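## Task

A red apple sits on a shelf in one of the storage bays. Move only that apple onto the desk, leaving every other object where it is on its shelf, table or counter. The robot must not tip over or finish leaning, which counts as failure. The apple must stay on the desk without the robot supporting it. Finish with the gripper open and the robot moved away.

## Robot and tools

ROBOT. A Hello Robot Stretch 3 in a physics simulator: a two-wheeled base (0.33 m long, 0.34 m wide), a lift on a mast and a single arm that telescopes out to the robot's RIGHT side. The base cannot slide sideways, so to shift the gripper forward or back you drive the base. Turning in place pivots about the point between the wheels, 0.05 m behind the front edge. With the arm retracted and wrist folded, a turn sweeps a radius of 0.28 m; an unfolded level wrist reaches outside that. Loose objects may occasionally get nudged by something else.

FRAMES. Base frame: origin on the floor between the drive wheels, x forward, y left, z up. hand_pose is reported in it, located where the closed fingertips meet; with all wrist joints at zero its x axis is up, y points back along the arm toward the mast, z toward the rear. Fingertips are 0.04 m round pads. Odometry frame = base frame at scene start; base_odometry counts wheel rotation (slip counts as motion), heading in radians, left positive, -3.142 to 3.142.

execute_actions(actions, cameras). actions is a list holding one action or none (empty = just report state and images). An action may contain base, joints, or both, plus optional contact_limits; its motions begin together. base takes one command only: {"translate_m": d}, a relative drive of d metres from the current position, forward positive, range -1 to 1; or {"rotate_rad": d}, a relative turn, left/counter-clockwise positive, range -3.2 to 3.2. Base commands count from the position in the latest reported state. joints is one dictionary of absolute targets keyed by joint name: lift_m 0 to 1.1 (arm height); arm_m 0 to 0.52 (extension); wrist_yaw_rad -1.345 to 4.42 (0 along the arm, positive toward the front, 3.0 folded over the base); wrist_pitch_rad -1.57 to 0.451 (0 level, negative tips fingers down); wrist_roll_rad -2.911 to 2.911 (0 fingers side by side); gripper_m -0.089 to 0.179 (bigger is wider; actual fingertip gap is about 0.007 less when nearly shut, 0.025 less fully open, zero below 0.007); head_pan_rad -3.953 to 1.73 (0 forward, positive left, -1.57 looks along the arm); head_tilt_rad -1.53 to 0.419 (negative down). Completion tolerances: ±0.004 for lift, arm, gripper; ±0.02 for yaw, roll, head; ±0.05 pitch. A joint left out may still be driving to an older target. Unknown keys or out-of-range numbers reject the whole call. contact_limits accepts only arm_m: a motor_effort percentage 1 to 100 at which arm motion halts (contact_stop), e.g. 10; lower is softer, too low stops immediately; the result shows the active, default and maximum limit. cameras: list of head_camera, nav_camera, wrist_camera or all; omitted/null = all, [] = none. Each action runs at most 15 s.

wait(seconds): 0 to 10, commands nothing and returns the same state and images. zoom_image(camera, region): region [x0, y0, x1, y1] in pixels of that camera's latest full image, top-left origin, max 504x504. finished_scene(scene): the current scene's number; ends the scene permanently after the last command is held and reports success, then gives the next task. If a result reports a stop, later motion, wait and finished_scene calls in the same reply are skipped.

RESULTS. base_status/joint_status: done (for the base, wheels turned the full amount, slip possible), off_target (resting short, may still push), contact_stop, time_out, torque_fault (target dropped, holds where it stopped unless slack or off). on_its_own describes uncommanded things; "held at" is a target, not the position. Arm or lift stopping on firm contact goes slack until next commanded; a slack lift can sag under load or be pushed up by closing fingers on a surface. Base, wrist and head never contact-stop. A wrist servo pushed hard for several seconds turns off for 10 s. motor_effort: percent of max, positive toward higher values, peak in brackets; readings have fixed biases and noise. Rest effort outside its range means pushing or carrying. Positive wheel effort pushes forward. lidar_m: 12 distances in 30-degree sectors from the origin, 1st ahead, counter-clockwise (4th left, 7th behind, 10th right), '-' = nothing; plane 0.17 m high, range 0.15 to 12 m, misses glass, thin legs, the robot; mast and a low lift hide sectors 5, 6, 9, 10 partly. wrist_depth_mm (45 to 1000) and head_depth_mm (280 to 4000, sideways image) are 7x7 median depth grids from top-left. base_tilt in degrees (forward/right positive, with fixed bias up to about 4). turned_by_wheels and turned_by_imu give turning since last result.

CAMERAS. head_camera and nav_camera ride on the head pan/tilt; wrist_camera on the gripper. Calibration lines give K, distortion and T_world_to_cam (base frame to camera), with small per-scene errors that grow for the wrist camera.

SPEED. Fast base (0.30 m/s, 1.9 rad/s) only when stowed: lift_m under 0.30, arm_m under 0.03, wrist_yaw_rad over 2.54; otherwise 0.10 m/s and 0.63 rad/s.

GRIPPING. Close to a gripper_m below the object's width (lower squeezes harder; the stall guard may weaken an overly hard squeeze). Open at least 0.02 above the contact value. Readings don't confirm a grasp; check images and efforts. To re-squeeze send a new value.

AVOID. Fold/unfold the wrist only with lift_m 0.32 to 0.95, wrist_pitch_rad -0.4, roll near 0; once folded the lift may go down to 0.25. With yaw under -0.4 keep pitch at -0.5 or lower. Arm pushes above about 0.45 m gripper height can tip the robot, worse with high contact limits or a repeated push. Don't drive while holding or pushing something fixed; snags (especially reversing) can tip it: back out in small steps, free the gripper, lower lift to about 0.2 if still leaning. Drops, slams and hard pushes are penalised; keep other objects in place.

Each tool is called after "Request:" by a JSON object that holds its "api" and its "payload".

## Session

Request:
{"api": "execute_actions", "payload": {"actions": []}}

Scene clock: 0.00 s.
base_odometry: x=+0.000 y=+0.000 heading=+0.000 (m, m, rad; odometry frame)
turned_by_wheels: +0.000 (rad since the last result)
turned_by_imu: +0.000 (rad since the last result)
base_tilt: forward=+0.2 right=-1.3 (deg)
lidar_m: 2.22 1.33 1.14 1.15 1.11 0.98 0.98 0.89 1.69 0.84 0.87 1.93
head_depth_mm: 2272 3445 3529 3580 3612 3055 2149 / 2222 3547 3647 3608 3685 3082 2158 / 2261 3579 3732 3807 2756 3044 2155 / 2263 3303 3441 3463 2773 2833 2144 / 2228 2654 2655 2674 2536 2718 2176 / 2105 2174 2184 2181 2199 2190 2065 / 1820 1834 1820 1825 1843 1868 1862
base_status: not commanded
joint_positions: lift_m=+0.580 arm_m=+0.001 wrist_yaw_rad=+2.983 wrist_pitch_rad=-0.630 wrist_roll_rad=+0.011 gripper_m=+0.037 head_pan_rad=+0.009 head_tilt_rad=-0.006
joint_status: not commanded
motor_effort: left_wheel=+0 right_wheel=+0 lift_m=+25 arm_m=+2 wrist_yaw_rad=+0 wrist_pitch_rad=+5 wrist_roll_rad=+1 gripper_m=+0 head_pan_rad=+0 head_tilt_rad=+1 (%)
hand_pose: x=+0.0093 y=+0.0446 z=+0.5481 quat_wxyz=(+0.273, +0.691, +0.164, +0.649) (m; base frame)
wrist_depth_mm: - - - - - - - / - - - - - - - / - - - - - - - / - 999 985 - 982 976 969 / 886 890 - 878 879 874 838 / 782 793 - 760 - 752 733 / 689 687 - 682 675 671 687
pictures: head_camera (sideways: a quarter turn clockwise sets it upright), nav_camera (sideways: a quarter turn counterclockwise sets it upright), wrist_camera
Images, in order (width x height): head_camera 896x504, nav_camera 672x504, wrist_camera 644x364.

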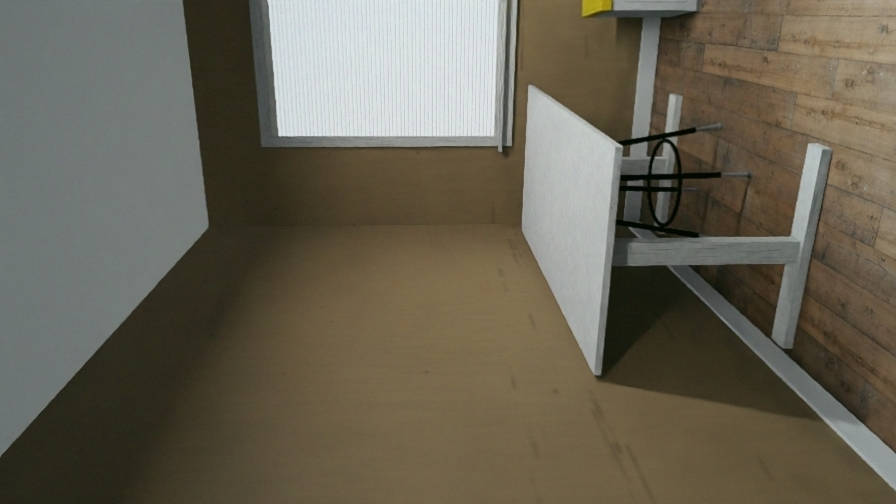

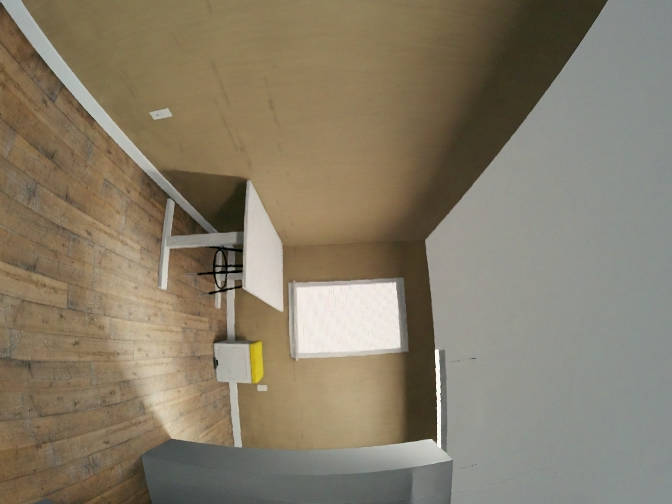

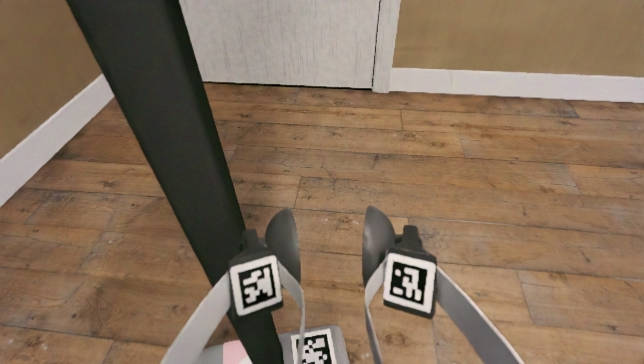

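Request:
{"api": "execute_actions", "payload": {"actions": [{"joints":{"head_pan_rad":-1.4,"head_tilt_rad":-0.3}}], "cameras": ["head_camera","nav_camera"]}}

Request:
{"api": "execute_actions", "payload": {"actions": [{"joints":{"head_pan_rad":-2.5,"head_tilt_rad":-0.3}}], "cameras": ["head_camera","nav_camera"]}}

Scene clock: 3.77 s.
base_odometry: x=+0.000 y=+0.000 heading=+0.000 (m, m, rad; odometry frame)
turned_by_wheels: +0.000 (rad since the last result)
turned_by_imu: +0.000 (rad since the last result)
base_tilt: forward=+0.1 right=-1.3 (deg)
lidar_m: 2.22 1.33 1.14 1.15 1.11 0.98 0.98 0.90 1.69 0.84 0.86 1.93
head_depth_mm: 1424 1582 1791 2060 2214 1865 1510 / 1069 1154 1267 1380 1512 1699 1513 / 852 904 963 1035 1117 1215 1315 / 718 762 811 866 926 1002 1085 / 737 785 834 901 974 1055 1154 / 780 833 892 964 1050 1144 1263 / 827 882 953 1036 1135 1733 1492
base_status: not commanded
joint_positions: lift_m=+0.580 arm_m=+0.001 wrist_yaw_rad=+2.983 wrist_pitch_rad=-0.630 wrist_roll_rad=+0.011 gripper_m=+0.037 head_pan_rad=-1.393 head_tilt_rad=-0.296
joint_status: all done
motor_effort: left_wheel=+0(0) right_wheel=+0(0) lift_m=+25(25) arm_m=+1(0) wrist_yaw_rad=+0(0) wrist_pitch_rad=+5(5) wrist_roll_rad=+0(1) gripper_m=+0(0) head_pan_rad=-2(29) head_tilt_rad=-1(13) (%)
hand_pose: x=+0.0093 y=+0.0446 z=+0.5481 quat_wxyz=(+0.273, +0.691, +0.164, +0.649) (m; base frame)
wrist_depth_mm: - - - - - - - / - - - - - - - / - - - - - - - / - 995 - - - 987 944 / 866 871 - 847 871 828 860 / 756 754 - 762 - 770 749 / 689 695 - 695 676 668 674
pictures: head_camera (sideways: a quarter turn clockwise sets it upright), nav_camera (sideways: a quarter turn counterclockwise sets it upright)
camera_calibration (this result's frames):
head_camera: T_world_to_cam=[[-0.0345934, 0.326324, -0.944625, 1.25527], [0.978336, 0.204097, 0.0346781, -0.0434532], [0.204112, -0.922961, -0.326315, 0.383366], [0, 0, 0, 1]] pos_world=[0.00768641, -0.0469235, 1.31236]
nav_camera: T_world_to_cam=[[-0.00842793, -0.274701, 0.961493, -1.20249], [-0.989014, -0.13962, -0.0485589, 0.113546], [0.147583, -0.951339, -0.270507, 0.312863], [0, 0, 0, 1]] pos_world=[0.0559907, -0.0168349, 1.24633]
Images, in order (width x height): head_camera 896x504, nav_camera 672x504.

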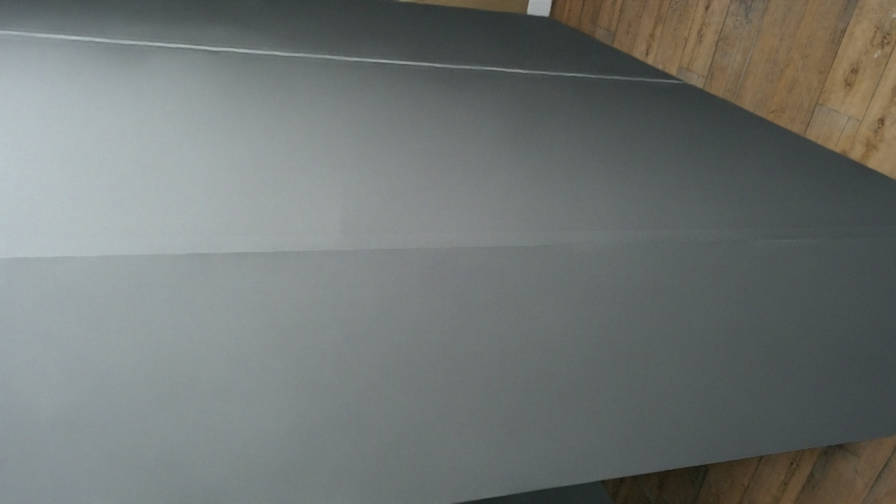

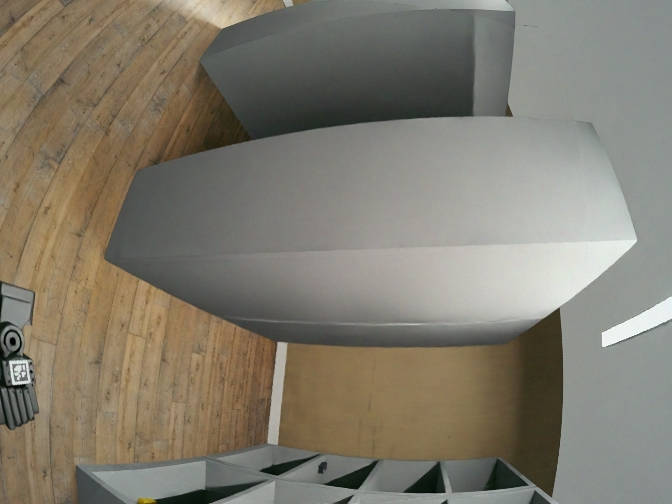

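Scene clock: 4.90 s.
base_odometry: x=+0.000 y=+0.000 heading=+0.000 (m, m, rad; odometry frame)
turned_by_wheels: +0.000 (rad since the last result)
turned_by_imu: +0.000 (rad since the last result)
base_tilt: forward=+0.2 right=-1.3 (deg)
lidar_m: 2.22 1.33 1.14 1.15 1.11 0.98 0.98 0.89 1.69 0.84 0.87 1.93
head_depth_mm: 927 988 1063 1142 1236 1326 1401 / 857 914 986 1053 1133 1235 1355 / 802 850 906 965 1035 1118 1216 / 773 823 880 940 1016 1173 1358 / 1558 1651 1719 1850 1522 1735 1483 / 1486 1575 1617 1735 1791 1850 1532 / 1429 1512 1609 2176 2387 1940 1539
base_status: not commanded
joint_positions: lift_m=+0.580 arm_m=+0.001 wrist_yaw_rad=+2.983 wrist_pitch_rad=-0.630 wrist_roll_rad=+0.011 gripper_m=+0.037 head_pan_rad=-2.493 head_tilt_rad=-0.296
joint_status: all done
motor_effort: left_wheel=+0(0) right_wheel=+0(0) lift_m=+25(25) arm_m=+1(1) wrist_yaw_rad=+0(0) wrist_pitch_rad=+5(5) wrist_roll_rad=+1(1) gripper_m=+0(0) head_pan_rad=-2(30) head_tilt_rad=-1(2) (%)
hand_pose: x=+0.0093 y=+0.0446 z=+0.5481 quat_wxyz=(+0.273, +0.691, +0.164, +0.649) (m; base frame)
wrist_depth_mm: - - - - - - - / - - - - - - - / - - - - - - - / - 1000 998 - 969 956 965 / 900 878 - 855 890 845 833 / 773 756 - 778 - 756 734 / 692 674 - 705 659 669 672
pictures: head_camera (sideways: a quarter turn clockwise sets it upright), nav_camera (sideways: a quarter turn counterclockwise sets it upright)
camera_calibration (this result's frames):
head_camera: T_world_to_cam=[[0.275262, 0.178949, -0.944568, 1.25331], [0.625658, -0.779326, 0.0346829, -0.0413082], [-0.72992, -0.600523, -0.32648, 0.389279], [0, 0, 0, 1]] pos_world=[-0.0350004, -0.0226992, 1.31236]
nav_camera: T_world_to_cam=[[-0.248773, -0.117194, 0.961446, -1.20097], [-0.573036, 0.818091, -0.0485523, 0.111], [-0.78086, -0.563022, -0.270675, 0.318746], [0, 0, 0, 1]] pos_world=[0.0137346, -0.0520933, 1.24633]
Images, in order (width x height): head_camera 896x504, nav_camera 672x504.

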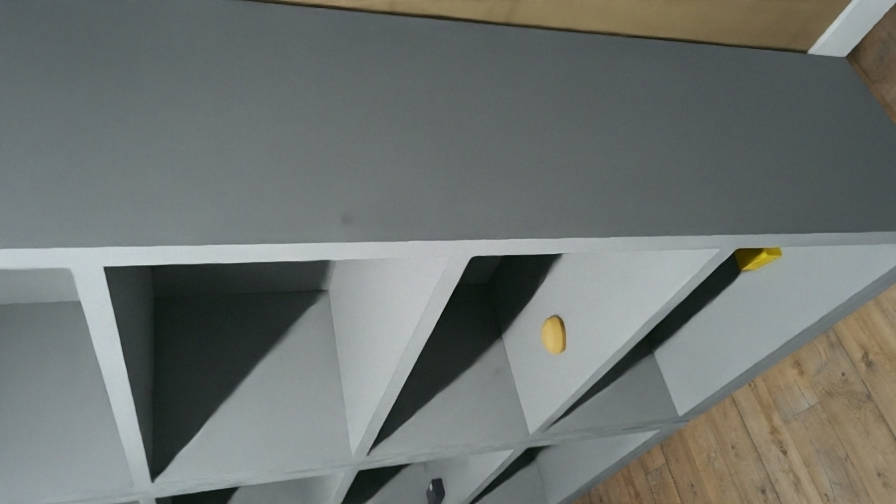

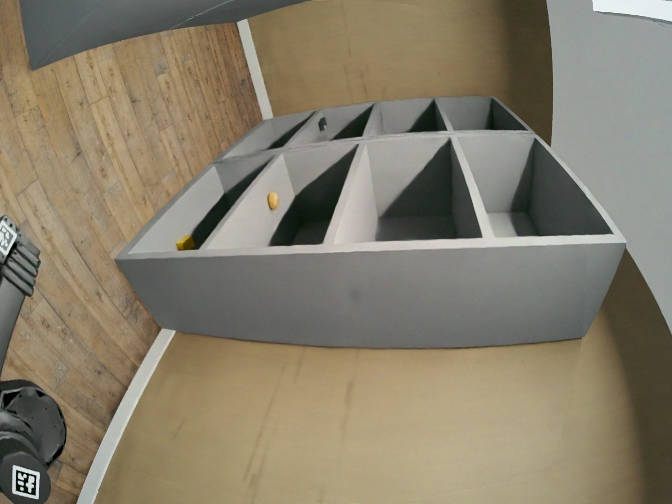

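Request:
{"api": "execute_actions", "payload": {"actions": [{"base":{"rotate_rad":-1.86},"joints":{"head_pan_rad":-1.2,"head_tilt_rad":-0.4,"lift_m":0.27,"wrist_pitch_rad":-0.4}}], "cameras": []}}

Request:
{"api": "execute_actions", "payload": {"actions": [{"base":{"translate_m":1.0}}], "cameras": ["head_camera","nav_camera"]}}

Scene clock: 19.33 s.
base_odometry: x=+0.000 y=+0.000 heading=-1.860 (m, m, rad; odometry frame)
turned_by_wheels: -1.860 (rad since the last result)
turned_by_imu: -1.873 (rad since the last result)
base_tilt: forward=+0.1 right=-1.3 (deg)
lidar_m: 1.50 0.84 1.05 2.94 1.64 1.21 1.14 1.20 1.01 0.98 1.02 0.89
head_depth_mm: 796 852 911 986 1073 1161 1283 / 826 880 951 1028 1131 1225 1326 / 858 925 992 1085 1180 1301 1373 / 887 959 1032 1134 1244 1389 1397 / 926 995 1088 1186 1328 1479 1412 / 965 1045 1136 1236 1319 1415 1383 / 963 1013 1044 1094 1143 1189 1246
base_status: done
joint_positions: lift_m=+0.271 arm_m=+0.001 wrist_yaw_rad=+2.983 wrist_pitch_rad=-0.421 wrist_roll_rad=+0.011 gripper_m=+0.037 head_pan_rad=-1.207 head_tilt_rad=-0.395
joint_status: all done
motor_effort: left_wheel=+4(13) right_wheel=-3(4) lift_m=+11(21) arm_m=+1(0) wrist_yaw_rad=+0(1) wrist_pitch_rad=+8(9) wrist_roll_rad=+0(0) gripper_m=+0(1) head_pan_rad=+2(31) head_tilt_rad=-2(6) (%)
hand_pose: x=+0.0141 y=+0.0754 z=+0.2827 quat_wxyz=(+0.203, +0.705, +0.092, +0.674) (m; base frame)
wrist_depth_mm: - - - - - - 771 / - - - - - - 801 / - - 982 996 986 961 799 / 785 758 749 737 741 714 706 / 618 619 635 600 612 589 588 / 516 504 - 520 - 499 497 / 456 - - - 431 431 426
pictures: none
No camera images: the call's "cameras" was empty. Leave "cameras" out to get every camera's image.

Scene clock: 24.27 s.
base_odometry: x=-0.285 y=-0.959 heading=-1.860 (m, m, rad; odometry frame)
turned_by_wheels: +0.000 (rad since the last result)
turned_by_imu: +0.000 (rad since the last result)
base_tilt: forward=+0.1 right=-1.3 (deg)
lidar_m: 1.46 0.55 0.41 0.39 0.41 2.24 2.14 1.39 0.57 0.93 0.86 0.80
head_depth_mm: 792 848 909 718 589 999 825 / 825 877 934 724 596 1003 826 / 850 919 981 730 1151 1007 829 / 887 952 1019 733 1202 1013 874 / 924 1000 1058 738 1243 1013 902 / 903 960 988 744 1102 1021 1186 / 801 836 866 791 945 963 1055
base_status: done
joint_positions: lift_m=+0.271 arm_m=+0.001 wrist_yaw_rad=+2.983 wrist_pitch_rad=-0.420 wrist_roll_rad=+0.011 gripper_m=+0.037 head_pan_rad=-1.207 head_tilt_rad=-0.395
joint_status: not commanded
motor_effort: left_wheel=+4(16) right_wheel=-2(4) lift_m=+11(11) arm_m=+0(1) wrist_yaw_rad=-1(0) wrist_pitch_rad=+8(8) wrist_roll_rad=+0(1) gripper_m=+0(0) head_pan_rad=+2(2) head_tilt_rad=-1(2) (%)
hand_pose: x=+0.0142 y=+0.0754 z=+0.2828 quat_wxyz=(+0.203, +0.705, +0.091, +0.674) (m; base frame)
wrist_depth_mm: 370 - 398 406 424 444 461 / - - 426 443 464 482 508 / 975 - 461 485 501 532 561 / 779 471 506 530 557 585 629 / 624 554 552 581 589 583 585 / 516 512 - 522 - 499 490 / 457 - - - 435 427 428
pictures: head_camera (sideways: a quarter turn clockwise sets it upright), nav_camera (sideways: a quarter turn counterclockwise sets it upright)
camera_calibration (this result's frames):
head_camera: T_world_to_cam=[[-0.127054, 0.400377, -0.9075, 1.20738], [0.925064, 0.377979, 0.0372463, -0.0464671], [0.357929, -0.834763, -0.418399, 0.502263], [0, 0, 0, 1]] pos_world=[0.0166137, -0.0465737, 1.30757]
nav_camera: T_world_to_cam=[[0.0759348, -0.359424, 0.93008, -1.16199], [-0.947845, -0.315599, -0.0445762, 0.108103], [0.309554, -0.878187, -0.364643, 0.434389], [0, 0, 0, 1]] pos_world=[0.056234, -0.00205516, 1.24396]
Images, in order (width x height): head_camera 896x504, nav_camera 672x504.

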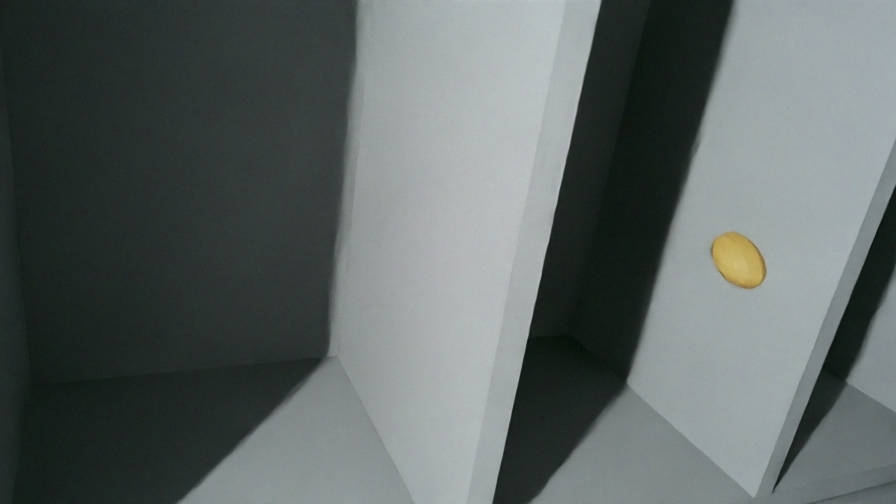

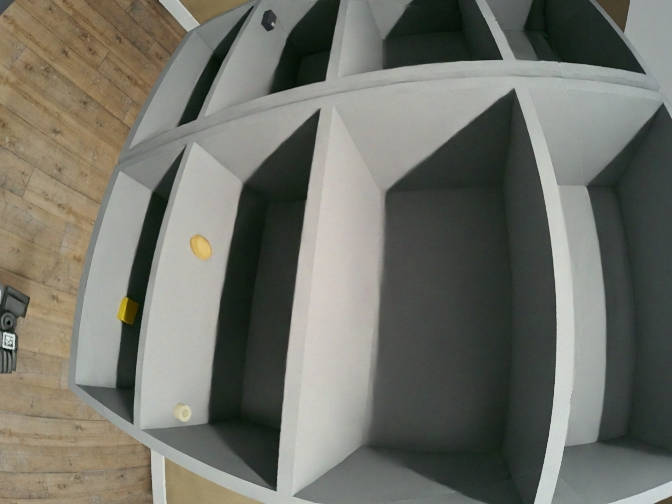

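Request:
{"api": "execute_actions", "payload": {"actions": [{"base":{"translate_m":0.6},"joints":{"head_tilt_rad":-0.7}}], "cameras": ["head_camera","nav_camera"]}}

Scene clock: 29.57 s.
base_odometry: x=-0.456 y=-1.534 heading=-1.859 (m, m, rad; odometry frame)
turned_by_wheels: +0.000 (rad since the last result)
turned_by_imu: +0.001 (rad since the last result)
base_tilt: forward=+0.1 right=-1.3 (deg)
lidar_m: 1.00 0.54 0.40 0.39 0.40 0.56 2.73 0.98 1.02 0.53 1.02 1.04
head_depth_mm: 434 504 555 648 881 1226 1142 / 844 673 569 678 802 988 1151 / 885 749 625 1121 935 1253 1182 / 924 753 634 1124 975 1283 1187 / 947 761 1250 1130 1012 1312 1192 / 974 768 1295 1136 1413 1345 1202 / 1022 775 1341 1145 1456 1385 1207
base_status: done
joint_positions: lift_m=+0.271 arm_m=+0.001 wrist_yaw_rad=+2.983 wrist_pitch_rad=-0.420 wrist_roll_rad=+0.011 gripper_m=+0.037 head_pan_rad=-1.207 head_tilt_rad=-0.691
joint_status: all done
motor_effort: left_wheel=+4(15) right_wheel=-2(5) lift_m=+11(11) arm_m=+0(1) wrist_yaw_rad=+0(0) wrist_pitch_rad=+8(8) wrist_roll_rad=+1(0) gripper_m=+0(0) head_pan_rad=+2(2) head_tilt_rad=-3(13) (%)
hand_pose: x=+0.0142 y=+0.0755 z=+0.2828 quat_wxyz=(+0.203, +0.705, +0.091, +0.674) (m; base frame)
wrist_depth_mm: 357 - 377 408 416 430 448 / 385 - 415 446 451 468 490 / 418 - 455 479 491 513 553 / 449 459 507 523 546 580 615 / 492 524 542 582 604 583 590 / 517 511 - 525 - 497 490 / 456 - - - 426 421 421
pictures: head_camera (sideways: a quarter turn clockwise sets it upright), nav_camera (sideways: a quarter turn counterclockwise sets it upright)
camera_calibration (this result's frames):
head_camera: T_world_to_cam=[[-0.214799, 0.630597, -0.745795, 0.997074], [0.92926, 0.366957, 0.0426364, -0.0534946], [0.300561, -0.683879, -0.66481, 0.823204], [0, 0, 0, 1]] pos_world=[0.0164578, -0.0461498, 1.29317]
nav_camera: T_world_to_cam=[[0.166892, -0.598094, 0.783856, -0.971846], [-0.951781, -0.305278, -0.0302869, 0.08951], [0.257409, -0.741005, -0.620203, 0.767227], [0, 0, 0, 1]] pos_world=[0.0498961, 0.0145893, 1.24034]
Images, in order (width x height): head_camera 896x504, nav_camera 672x504.

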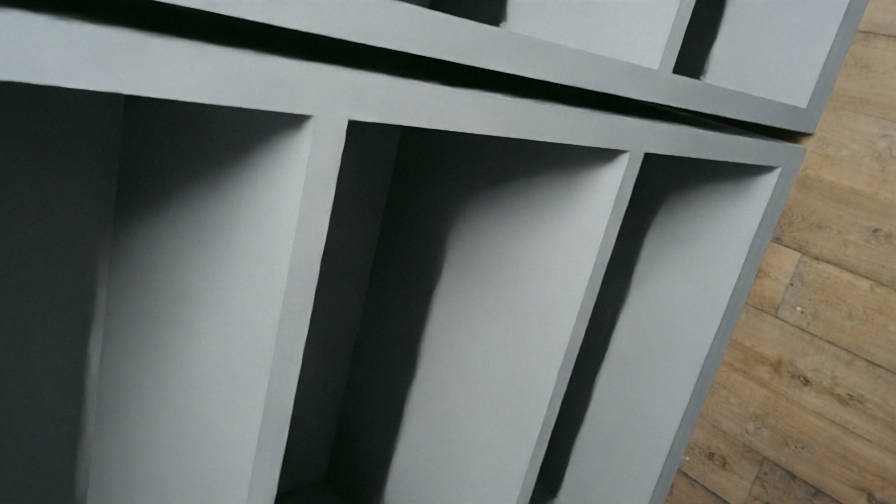

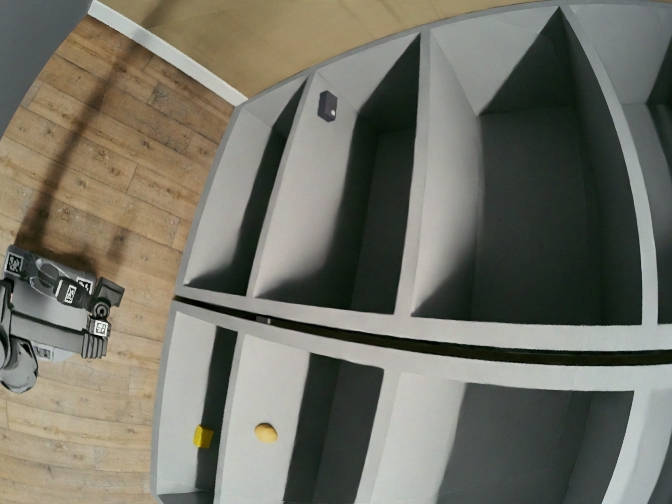

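Request:
{"api": "execute_actions", "payload": {"actions": [{"base":{"translate_m":-1.0}}], "cameras": []}}

Request:
{"api": "execute_actions", "payload": {"actions": [{"base":{"translate_m":-0.25}}], "cameras": []}}

Request:
{"api": "execute_actions", "payload": {"actions": [{"base":{"rotate_rad":1.565},"joints":{"head_pan_rad":-1.9,"head_tilt_rad":-0.4}}], "cameras": []}}

Request:
{"api": "execute_actions", "payload": {"actions": [{"base":{"translate_m":1.0}}], "cameras": []}}

Request:
{"api": "execute_actions", "payload": {"actions": [{"base":{"translate_m":0.4}}], "cameras": ["head_camera","nav_camera"]}}

Scene clock: 39.87 s.
base_odometry: x=-0.171 y=-0.575 heading=-1.859 (m, m, rad; odometry frame)
turned_by_wheels: +0.000 (rad since the last result)
turned_by_imu: +0.002 (rad since the last result)
base_tilt: forward=+0.1 right=-1.3 (deg)
lidar_m: 1.47 0.56 0.42 0.55 2.47 1.83 1.74 1.38 1.02 0.53 0.54 1.14
head_depth_mm: 772 908 1038 1192 1398 1337 1183 / 470 571 731 1009 1394 1349 1187 / 459 518 580 705 843 1109 1187 / 906 754 631 1125 961 1285 1191 / 937 758 1241 1124 990 1296 1191 / 965 765 1285 1133 1405 1324 1202 / 1010 770 1342 1103 1450 1367 1208
base_status: done
joint_positions: lift_m=+0.271 arm_m=+0.001 wrist_yaw_rad=+2.983 wrist_pitch_rad=-0.420 wrist_roll_rad=+0.011 gripper_m=+0.037 head_pan_rad=-1.207 head_tilt_rad=-0.691
joint_status: not commanded
motor_effort: left_wheel=+5(9) right_wheel=-2(8) lift_m=+11(11) arm_m=+0(0) wrist_yaw_rad=+0(0) wrist_pitch_rad=+8(8) wrist_roll_rad=+0(0) gripper_m=+0(0) head_pan_rad=+2(2) head_tilt_rad=-3(3) (%)
hand_pose: x=+0.0142 y=+0.0755 z=+0.2828 quat_wxyz=(+0.203, +0.705, +0.091, +0.674) (m; base frame)
wrist_depth_mm: - - - - 433 446 461 / - - - - 469 494 504 / - - 968 870 515 538 567 / 782 769 747 730 567 595 634 / 618 620 644 610 591 587 577 / 525 513 - 517 - 485 490 / 458 - - - 430 426 431
pictures: none
No camera images: the call's "cameras" was empty. Leave "cameras" out to get every camera's image.

Scene clock: 42.47 s.
base_odometry: x=-0.100 y=-0.335 heading=-1.859 (m, m, rad; odometry frame)
turned_by_wheels: +0.000 (rad since the last result)
turned_by_imu: +0.001 (rad since the last result)
base_tilt: forward=+0.1 right=-1.4 (deg)
lidar_m: 1.49 0.56 0.56 1.82 2.12 1.57 1.49 1.38 1.02 0.98 0.64 1.36
head_depth_mm: 825 915 1026 1179 1387 1341 1177 / 854 946 1083 1246 1464 1348 1181 / 885 987 1134 1320 1512 1355 1202 / 834 924 1039 1187 1390 1355 1192 / 685 741 815 902 1028 1283 1206 / 579 622 695 842 1398 1313 1199 / 524 673 1336 1147 1447 1352 1202
base_status: done
joint_positions: lift_m=+0.271 arm_m=+0.001 wrist_yaw_rad=+2.983 wrist_pitch_rad=-0.420 wrist_roll_rad=+0.011 gripper_m=+0.037 head_pan_rad=-1.207 head_tilt_rad=-0.691
joint_status: not commanded
motor_effort: left_wheel=+4(11) right_wheel=-2(9) lift_m=+11(11) arm_m=+1(1) wrist_yaw_rad=+0(0) wrist_pitch_rad=+8(8) wrist_roll_rad=+1(1) gripper_m=+0(0) head_pan_rad=+2(2) head_tilt_rad=-3(2) (%)
hand_pose: x=+0.0142 y=+0.0755 z=+0.2829 quat_wxyz=(+0.203, +0.705, +0.091, +0.674) (m; base frame)
wrist_depth_mm: - - - - - 566 471 / - - - - 994 574 514 / - - - 977 937 605 575 / 789 758 746 764 724 629 641 / 621 610 633 611 626 583 583 / 521 514 - 522 - 500 492 / 463 - - - 431 430 424
pictures: none
No camera images: the call's "cameras" was empty. Leave "cameras" out to get every camera's image.

Scene clock: 44.60 s.
base_odometry: x=-0.100 y=-0.335 heading=-0.294 (m, m, rad; odometry frame)
turned_by_wheels: +1.565 (rad since the last result)
turned_by_imu: +1.574 (rad since the last result)
base_tilt: forward=+0.2 right=-1.2 (deg)
lidar_m: 1.82 2.16 1.57 1.49 1.39 1.02 0.98 0.64 1.37 1.57 0.57 0.56
head_depth_mm: 1221 1310 1110 1539 1253 1088 1291 / 1182 1270 1330 1501 1308 1571 1359 / 1173 1276 1373 1489 1645 1628 1376 / 1976 2074 2264 2411 2067 1696 1397 / 1970 2083 2279 2444 2158 1695 1389 / 1921 2048 2236 2367 2144 1697 1399 / 1854 1995 2137 2299 2198 1699 1405
base_status: done
joint_positions: lift_m=+0.271 arm_m=+0.001 wrist_yaw_rad=+2.983 wrist_pitch_rad=-0.420 wrist_roll_rad=+0.011 gripper_m=+0.037 head_pan_rad=-1.893 head_tilt_rad=-0.408
joint_status: all done
motor_effort: left_wheel=-4(11) right_wheel=+3(9) lift_m=+11(11) arm_m=+1(1) wrist_yaw_rad=+0(1) wrist_pitch_rad=+8(8) wrist_roll_rad=+1(1) gripper_m=+0(0) head_pan_rad=-2(26) head_tilt_rad=+3(17) (%)
hand_pose: x=+0.0142 y=+0.0755 z=+0.2829 quat_wxyz=(+0.203, +0.705, +0.091, +0.674) (m; base frame)
wrist_depth_mm: - - - - - - - / - - - - - - - / - - - 989 996 943 950 / 777 762 779 750 742 730 716 / 624 613 629 613 626 584 585 / 520 513 - 519 - 501 488 / 461 - - - 433 422 429
pictures: none
No camera images: the call's "cameras" was empty. Leave "cameras" out to get every camera's image.

Scene clock: 49.53 s.
base_odometry: x=+0.857 y=-0.626 heading=-0.294 (m, m, rad; odometry frame)
turned_by_wheels: +0.000 (rad since the last result)
turned_by_imu: +0.000 (rad since the last result)
base_tilt: forward=+0.1 right=-1.3 (deg)
lidar_m: 2.30 1.57 1.58 1.52 1.57 2.06 1.56 0.55 0.41 1.27 1.10 0.87
head_depth_mm: 342 370 405 444 493 555 632 / 332 358 390 427 472 527 599 / 323 348 377 412 455 507 570 / 1105 1182 1060 679 1138 969 865 / 1087 1165 1157 1331 1390 1566 1389 / 1074 1182 2131 2301 2159 1708 1400 / 1851 2000 2151 2310 2166 1701 1400
base_status: done
joint_positions: lift_m=+0.271 arm_m=+0.001 wrist_yaw_rad=+2.983 wrist_pitch_rad=-0.420 wrist_roll_rad=+0.011 gripper_m=+0.037 head_pan_rad=-1.893 head_tilt_rad=-0.408
joint_status: not commanded
motor_effort: left_wheel=-4(9) right_wheel=+2(7) lift_m=+11(11) arm_m=+1(0) wrist_yaw_rad=+0(0) wrist_pitch_rad=+8(8) wrist_roll_rad=+0(0) gripper_m=+0(0) head_pan_rad=-2(1) head_tilt_rad=+2(2) (%)
hand_pose: x=+0.0142 y=+0.0755 z=+0.2829 quat_wxyz=(+0.203, +0.705, +0.091, +0.674) (m; base frame)
wrist_depth_mm: - - - - - - - / - - - - - - - / - - - 987 970 978 950 / 774 769 737 753 737 722 714 / 621 610 630 610 629 591 579 / 526 507 - 518 - 504 491 / 454 - - - 436 424 431
pictures: none
No camera images: the call's "cameras" was empty. Leave "cameras" out to get every camera's image.

Scene clock: 52.53 s.
base_odometry: x=+1.240 y=-0.742 heading=-0.295 (m, m, rad; odometry frame)
turned_by_wheels: +0.000 (rad since the last result)
turned_by_imu: +0.000 (rad since the last result)
base_tilt: forward=+0.1 right=-1.4 (deg)
lidar_m: 1.91 1.82 1.31 1.52 1.57 2.13 1.95 0.66 1.37 1.47 0.54 0.54
head_depth_mm: 1212 1311 1112 1541 1254 1448 1302 / 1175 1273 1328 1503 1370 1574 1350 / 1208 1300 1410 1511 1694 1645 1400 / 1971 2102 2276 2434 2131 1691 1392 / 1931 2085 2265 2461 2156 1697 1387 / 1910 2040 2187 2384 2147 1705 1392 / 1858 1977 2160 2322 2162 1707 1399
base_status: done
joint_positions: lift_m=+0.271 arm_m=+0.001 wrist_yaw_rad=+2.983 wrist_pitch_rad=-0.420 wrist_roll_rad=+0.011 gripper_m=+0.037 head_pan_rad=-1.893 head_tilt_rad=-0.408
joint_status: not commanded
motor_effort: left_wheel=-4(10) right_wheel=+2(8) lift_m=+11(11) arm_m=+1(1) wrist_yaw_rad=+0(0) wrist_pitch_rad=+8(8) wrist_roll_rad=+0(0) gripper_m=+0(0) head_pan_rad=-2(2) head_tilt_rad=+2(3) (%)
hand_pose: x=+0.0142 y=+0.0755 z=+0.2829 quat_wxyz=(+0.203, +0.705, +0.091, +0.674) (m; base frame)
wrist_depth_mm: - - - - - - - / - - - - - - - / - - - - 955 964 935 / 776 753 754 745 755 729 728 / 622 605 659 621 619 584 581 / 517 512 - 524 - 497 496 / 460 - - - 437 427 420
pictures: head_camera (sideways: a quarter turn clockwise sets it upright), nav_camera (sideways: a quarter turn counterclockwise sets it upright)
camera_calibration (this result's frames):
head_camera: T_world_to_cam=[[0.159002, 0.400951, -0.902195, 1.19872], [0.954995, -0.294237, 0.0375433, -0.0470358], [-0.250406, -0.867561, -0.429691, 0.520668], [0, 0, 0, 1]] pos_world=[-0.0153009, -0.0427551, 1.30697]
nav_camera: T_world_to_cam=[[-0.172687, -0.337148, 0.925478, -1.15447], [-0.933061, 0.357012, -0.044044, 0.10732], [-0.315558, -0.871133, -0.376231, 0.453283], [0, 0, 0, 1]] pos_world=[0.0438106, -0.0326717, 1.2437]
Images, in order (width x height): head_camera 896x504, nav_camera 672x504.

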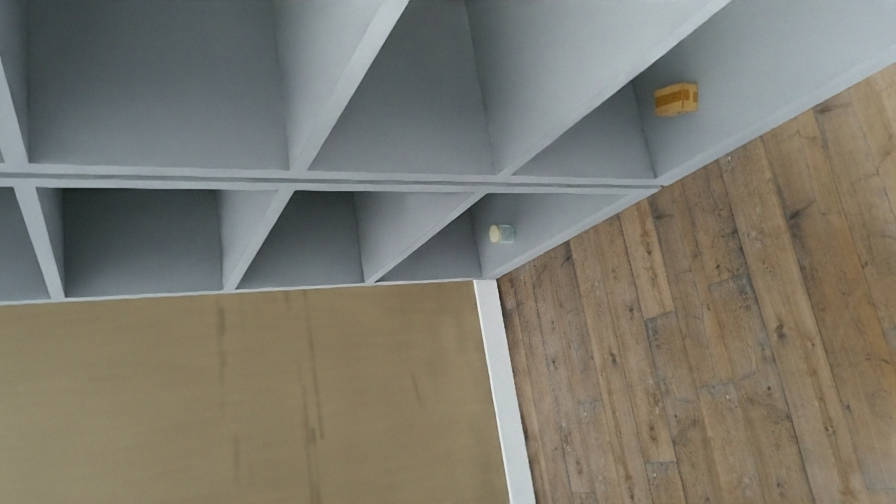

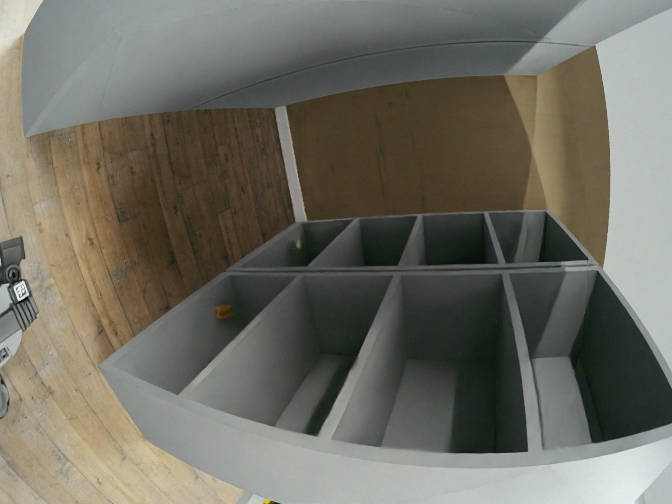

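Request:
{"api": "execute_actions", "payload": {"actions": [{"base":{"rotate_rad":-1.56},"joints":{"head_pan_rad":-1.4,"head_tilt_rad":-0.7}}], "cameras": []}}

Request:
{"api": "execute_actions", "payload": {"actions": [{"base":{"translate_m":1.0}}], "cameras": ["head_camera","nav_camera"]}}

Scene clock: 57.37 s.
base_odometry: x=+1.240 y=-0.742 heading=-1.854 (m, m, rad; odometry frame)
turned_by_wheels: -1.560 (rad since the last result)
turned_by_imu: -1.569 (rad since the last result)
base_tilt: forward=+0.1 right=-1.3 (deg)
lidar_m: 1.38 0.54 0.55 1.91 1.82 1.31 1.52 1.58 2.18 1.95 0.66 1.37
head_depth_mm: 2046 2264 2365 1898 1556 1350 1174 / 2055 2303 2369 1897 1576 1356 1182 / 2108 2355 2388 1907 1569 1353 1183 / 1983 2069 2252 1885 1589 1355 1187 / 2167 2251 2268 1754 1484 1355 1192 / 862 902 941 995 1045 1255 1195 / 699 723 751 802 969 1320 1196
base_status: done
joint_positions: lift_m=+0.271 arm_m=+0.001 wrist_yaw_rad=+2.983 wrist_pitch_rad=-0.420 wrist_roll_rad=+0.011 gripper_m=+0.037 head_pan_rad=-1.407 head_tilt_rad=-0.692
joint_status: all done
motor_effort: left_wheel=+4(14) right_wheel=-2(5) lift_m=+11(11) arm_m=+1(1) wrist_yaw_rad=-1(0) wrist_pitch_rad=+8(8) wrist_roll_rad=+0(1) gripper_m=+0(0) head_pan_rad=+2(22) head_tilt_rad=-2(16) (%)
hand_pose: x=+0.0142 y=+0.0754 z=+0.2829 quat_wxyz=(+0.203, +0.705, +0.091, +0.674) (m; base frame)
wrist_depth_mm: - - - - - 560 455 / - - - - - 569 491 / - - - 981 901 588 544 / 771 760 751 735 730 615 603 / 624 614 632 610 619 599 588 / 521 512 - 530 - 494 490 / 457 - - - 431 429 422
pictures: none
No camera images: the call's "cameras" was empty. Leave "cameras" out to get every camera's image.

Scene clock: 62.30 s.
base_odometry: x=+0.960 y=-1.702 heading=-1.854 (m, m, rad; odometry frame)
turned_by_wheels: +0.000 (rad since the last result)
turned_by_imu: +0.000 (rad since the last result)
base_tilt: forward=+0.1 right=-1.3 (deg)
lidar_m: 1.25 0.50 0.37 0.36 0.38 0.52 2.52 0.80 0.84 0.95 0.62 1.30
head_depth_mm: 839 730 591 1110 923 1243 1165 / 855 740 599 1114 928 1271 1176 / 870 743 624 1116 952 1266 1188 / 885 751 631 1123 958 1276 1187 / 758 723 638 919 960 1200 1199 / 580 608 643 765 944 1297 1196 / 505 576 664 1081 1026 1325 1207
base_status: done
joint_positions: lift_m=+0.271 arm_m=+0.001 wrist_yaw_rad=+2.983 wrist_pitch_rad=-0.420 wrist_roll_rad=+0.011 gripper_m=+0.037 head_pan_rad=-1.407 head_tilt_rad=-0.692
joint_status: not commanded
motor_effort: left_wheel=+4(14) right_wheel=-2(5) lift_m=+11(11) arm_m=+1(0) wrist_yaw_rad=+0(0) wrist_pitch_rad=+8(8) wrist_roll_rad=+0(0) gripper_m=+0(0) head_pan_rad=+2(2) head_tilt_rad=-2(3) (%)
hand_pose: x=+0.0142 y=+0.0754 z=+0.2829 quat_wxyz=(+0.203, +0.705, +0.091, +0.674) (m; base frame)
wrist_depth_mm: 339 - 361 377 387 403 427 / 362 - 387 414 421 444 467 / 392 - 419 446 467 493 507 / 430 438 464 484 513 542 578 / 475 491 502 551 566 586 588 / 502 521 - 525 - 489 497 / 453 - - - 428 430 423
pictures: head_camera (sideways: a quarter turn clockwise sets it upright), nav_camera (sideways: a quarter turn counterclockwise sets it upright)
camera_calibration (this result's frames):
head_camera: T_world_to_cam=[[-0.0853355, 0.661057, -0.745467, 0.995858], [0.983633, 0.175064, 0.0426423, -0.053834], [0.158693, -0.729627, -0.665177, 0.824546], [0, 0, 0, 1]] pos_world=[0.00708483, -0.0472833, 1.29314]
nav_camera: T_world_to_cam=[[0.0448412, -0.619706, 0.783552, -0.970705], [-0.993455, -0.110147, -0.0302606, 0.0897299], [0.105058, -0.777067, -0.620589, 0.768658], [0, 0, 0, 1]] pos_world=[0.0519163, 0.00563009, 1.24033]
Images, in order (width x height): head_camera 896x504, nav_camera 672x504.

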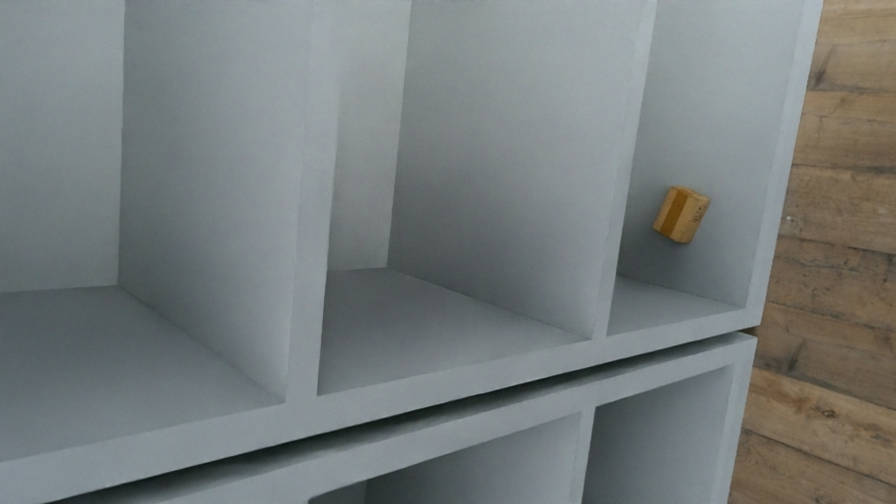

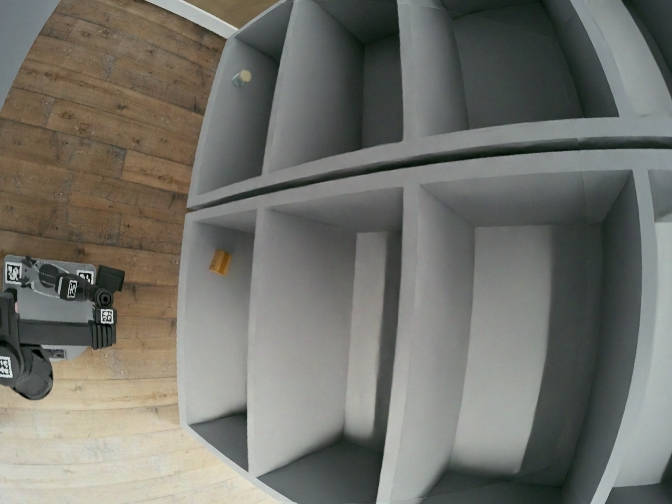

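Request:
{"api": "execute_actions", "payload": {"actions": [{"base":{"translate_m":-1.0}}], "cameras": []}}

Request:
{"api": "execute_actions", "payload": {"actions": [{"base":{"rotate_rad":1.57},"joints":{"head_pan_rad":-0.6,"head_tilt_rad":-0.6}}], "cameras": []}}

Request:
{"api": "execute_actions", "payload": {"actions": [{"base":{"translate_m":1.0}}], "cameras": ["nav_camera"]}}

Request:
{"api": "execute_actions", "payload": {"actions": [{"base":{"translate_m":0.45},"joints":{"head_pan_rad":-1.95,"head_tilt_rad":-0.45}}], "cameras": ["head_camera","nav_camera"]}}

Scene clock: 70.83 s.
base_odometry: x=+1.240 y=-0.742 heading=-1.854 (m, m, rad; odometry frame)
turned_by_wheels: +0.000 (rad since the last result)
turned_by_imu: +0.002 (rad since the last result)
base_tilt: forward=+0.2 right=-1.3 (deg)
lidar_m: 1.38 0.54 0.55 1.91 1.83 1.31 1.52 1.59 2.17 1.94 0.66 1.37
head_depth_mm: 2041 2284 2355 1878 1572 1343 1181 / 2056 2320 2347 1875 1572 1347 1182 / 2121 2346 2373 1906 1586 1359 1183 / 1965 2052 2265 1908 1596 1377 1195 / 2153 2225 2276 1762 1478 1341 1199 / 861 895 940 992 1047 1249 1199 / 698 721 750 802 971 1318 1207
base_status: done
joint_positions: lift_m=+0.271 arm_m=+0.001 wrist_yaw_rad=+2.983 wrist_pitch_rad=-0.420 wrist_roll_rad=+0.011 gripper_m=+0.037 head_pan_rad=-1.407 head_tilt_rad=-0.692
joint_status: not commanded
motor_effort: left_wheel=+4(9) right_wheel=-2(6) lift_m=+11(11) arm_m=+0(0) wrist_yaw_rad=+0(0) wrist_pitch_rad=+8(8) wrist_roll_rad=+0(1) gripper_m=+0(0) head_pan_rad=+2(2) head_tilt_rad=-2(3) (%)
hand_pose: x=+0.0142 y=+0.0754 z=+0.2829 quat_wxyz=(+0.203, +0.705, +0.091, +0.674) (m; base frame)
wrist_depth_mm: - - - - - 567 449 / - - - - - 570 483 / - - 982 958 882 596 542 / 779 754 782 729 751 602 595 / 618 612 636 605 617 597 584 / 510 512 - 524 - 497 494 / 455 - - - 429 425 425
pictures: none
No camera images: the call's "cameras" was empty. Leave "cameras" out to get every camera's image.

Scene clock: 73.03 s.
base_odometry: x=+1.240 y=-0.742 heading=-0.284 (m, m, rad; odometry frame)
turned_by_wheels: +1.570 (rad since the last result)
turned_by_imu: +1.580 (rad since the last result)
base_tilt: forward=+0.1 right=-1.3 (deg)
lidar_m: 1.91 1.55 1.31 1.52 1.58 2.16 1.96 0.66 1.38 1.42 0.54 0.55
head_depth_mm: 430 488 561 664 813 1037 1208 / 451 491 547 618 727 884 1160 / 508 559 626 704 815 953 1167 / 581 645 737 853 1013 1257 1228 / 674 774 904 1946 1637 1431 1241 / 2177 2371 2610 2150 1733 1442 1241 / 2093 2272 2482 2174 1747 1450 1252
base_status: done
joint_positions: lift_m=+0.271 arm_m=+0.001 wrist_yaw_rad=+2.983 wrist_pitch_rad=-0.420 wrist_roll_rad=+0.011 gripper_m=+0.037 head_pan_rad=-0.607 head_tilt_rad=-0.606
joint_status: all done
motor_effort: left_wheel=-4(11) right_wheel=+3(7) lift_m=+11(11) arm_m=+1(0) wrist_yaw_rad=+0(0) wrist_pitch_rad=+8(8) wrist_roll_rad=+1(1) gripper_m=+0(0) head_pan_rad=+2(29) head_tilt_rad=+1(9) (%)
hand_pose: x=+0.0142 y=+0.0754 z=+0.2829 quat_wxyz=(+0.203, +0.705, +0.091, +0.674) (m; base frame)
wrist_depth_mm: - - - - - - - / - - - - - - - / - - 979 982 967 946 946 / 780 749 758 755 744 725 701 / 613 617 629 602 623 595 582 / 514 516 - 531 - 496 486 / 453 - - - 431 428 428
pictures: none
No camera images: the call's "cameras" was empty. Leave "cameras" out to get every camera's image.

Scene clock: 77.97 s.
base_odometry: x=+2.199 y=-1.022 heading=-0.284 (m, m, rad; odometry frame)
turned_by_wheels: +0.000 (rad since the last result)
turned_by_imu: +0.000 (rad since the last result)
base_tilt: forward=+0.1 right=-1.3 (deg)
lidar_m: 0.92 0.93 0.97 0.97 1.57 2.17 1.59 0.55 0.43 1.28 1.96 1.44
head_depth_mm: 1731 1940 2264 2099 1681 1421 1221 / 1614 1825 2067 2140 1693 1425 1217 / 1497 1686 1889 2062 1699 1424 1226 / 1424 1559 1753 1946 1731 1430 1235 / 1347 1463 1633 1834 1726 1447 1235 / 1265 1381 1514 1703 1731 1444 1234 / 1197 1308 1433 1594 1710 1375 1246
base_status: done
joint_positions: lift_m=+0.271 arm_m=+0.001 wrist_yaw_rad=+2.983 wrist_pitch_rad=-0.420 wrist_roll_rad=+0.011 gripper_m=+0.037 head_pan_rad=-0.607 head_tilt_rad=-0.605
joint_status: not commanded
motor_effort: left_wheel=-4(9) right_wheel=+3(7) lift_m=+11(11) arm_m=+0(1) wrist_yaw_rad=+0(0) wrist_pitch_rad=+8(8) wrist_roll_rad=+0(1) gripper_m=+0(1) head_pan_rad=+3(2) head_tilt_rad=+2(2) (%)
hand_pose: x=+0.0142 y=+0.0754 z=+0.2829 quat_wxyz=(+0.203, +0.705, +0.091, +0.674) (m; base frame)
wrist_depth_mm: - - - - - - - / - - - - - - - / - - 976 999 978 945 924 / 779 745 745 755 726 734 719 / 624 622 630 597 621 592 579 / 520 517 - 521 - 494 492 / 453 - - - 434 429 426
pictures: nav_camera (sideways: a quarter turn counterclockwise sets it upright)
camera_calibration (this result's frames):
nav_camera: T_world_to_cam=[[0.418291, -0.359754, 0.834032, -1.03879], [-0.610919, -0.79093, -0.0347688, 0.0932692], [0.672169, -0.494982, -0.55062, 0.674172], [0, 0, 0, 1]] pos_world=[0.0383406, 0.0337623, 1.24084]
Images, in order (width x height): nav_camera 672x504.

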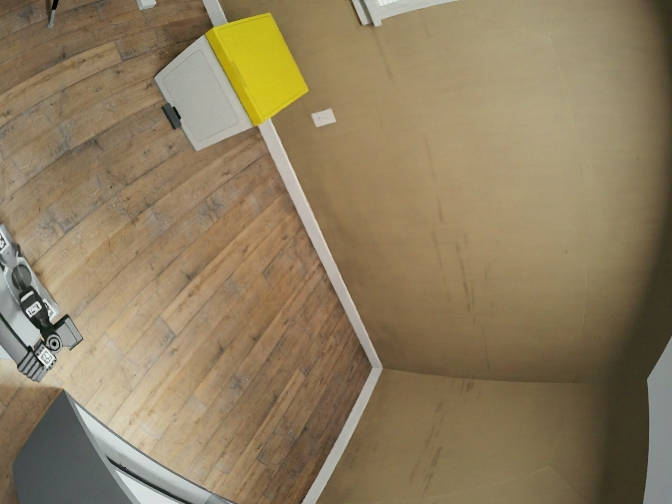

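Scene clock: 81.13 s.
base_odometry: x=+2.631 y=-1.149 heading=-0.285 (m, m, rad; odometry frame)
turned_by_wheels: +0.000 (rad since the last result)
turned_by_imu: +0.000 (rad since the last result)
base_tilt: forward=+0.2 right=-1.3 (deg)
lidar_m: 0.47 0.48 1.18 0.83 1.57 2.16 2.03 0.73 1.42 2.26 1.33 0.98
head_depth_mm: 1271 1364 1185 1549 1210 1508 1287 / 1215 1310 1472 1541 1760 1538 1332 / 1258 1349 1481 1635 1786 1602 1332 / 2002 2128 2296 2524 2011 1604 1348 / 1991 2115 2319 2496 1997 1616 1345 / 1954 2070 2237 2467 2045 1638 1352 / 1885 2011 2174 2368 2046 1623 1356
base_status: done
joint_positions: lift_m=+0.271 arm_m=+0.001 wrist_yaw_rad=+2.983 wrist_pitch_rad=-0.420 wrist_roll_rad=+0.011 gripper_m=+0.037 head_pan_rad=-1.943 head_tilt_rad=-0.458
joint_status: all done
motor_effort: left_wheel=-4(9) right_wheel=+3(6) lift_m=+11(11) arm_m=+0(0) wrist_yaw_rad=+0(0) wrist_pitch_rad=+8(8) wrist_roll_rad=+0(1) gripper_m=+0(0) head_pan_rad=-2(29) head_tilt_rad=+2(10) (%)
hand_pose: x=+0.0142 y=+0.0754 z=+0.2829 quat_wxyz=(+0.203, +0.705, +0.091, +0.674) (m; base frame)
wrist_depth_mm: - - - - - - - / - - - - - - 987 / - - - - 958 969 477 / 784 754 767 742 762 734 492 / 624 615 627 611 619 583 501 / 519 515 - 518 - 500 478 / 456 - - - 431 428 419
pictures: head_camera (sideways: a quarter turn clockwise sets it upright), nav_camera (sideways: a quarter turn counterclockwise sets it upright)
camera_calibration (this result's frames):
head_camera: T_world_to_cam=[[0.194869, 0.434041, -0.879565, 1.16898], [0.938539, -0.343, 0.0386735, -0.0484043], [-0.284905, -0.833042, -0.474205, 0.578801], [0, 0, 0, 1]] pos_world=[-0.0174646, -0.0418212, 1.30453]
nav_camera: T_world_to_cam=[[-0.205822, -0.370787, 0.905624, -1.12836], [-0.913432, 0.404835, -0.0418459, 0.104336], [-0.351113, -0.835838, -0.422012, 0.513075], [0, 0, 0, 1]] pos_world=[0.0432098, -0.0317709, 1.24276]
Images, in order (width x height): head_camera 896x504, nav_camera 672x504.

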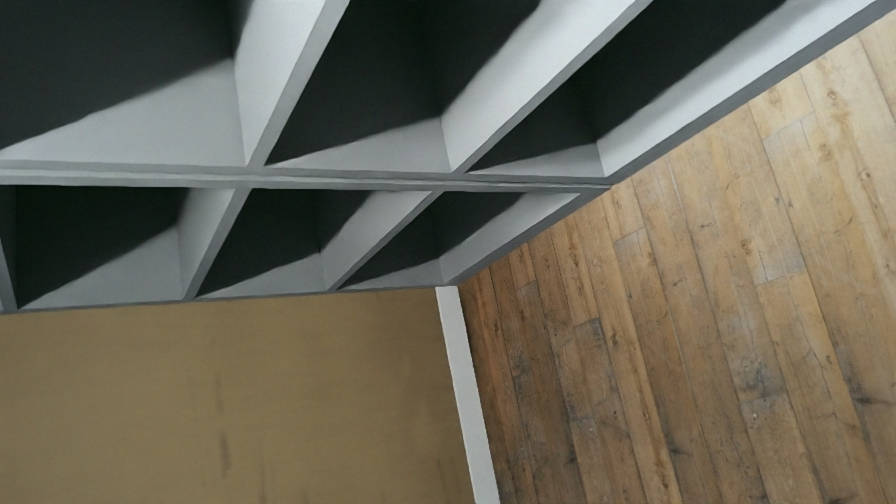

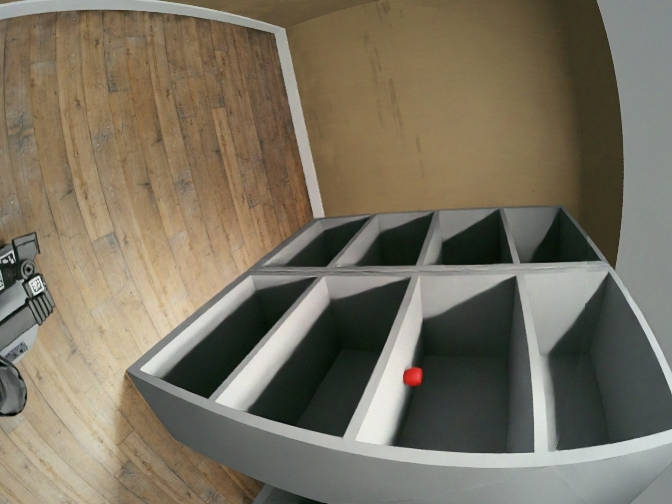

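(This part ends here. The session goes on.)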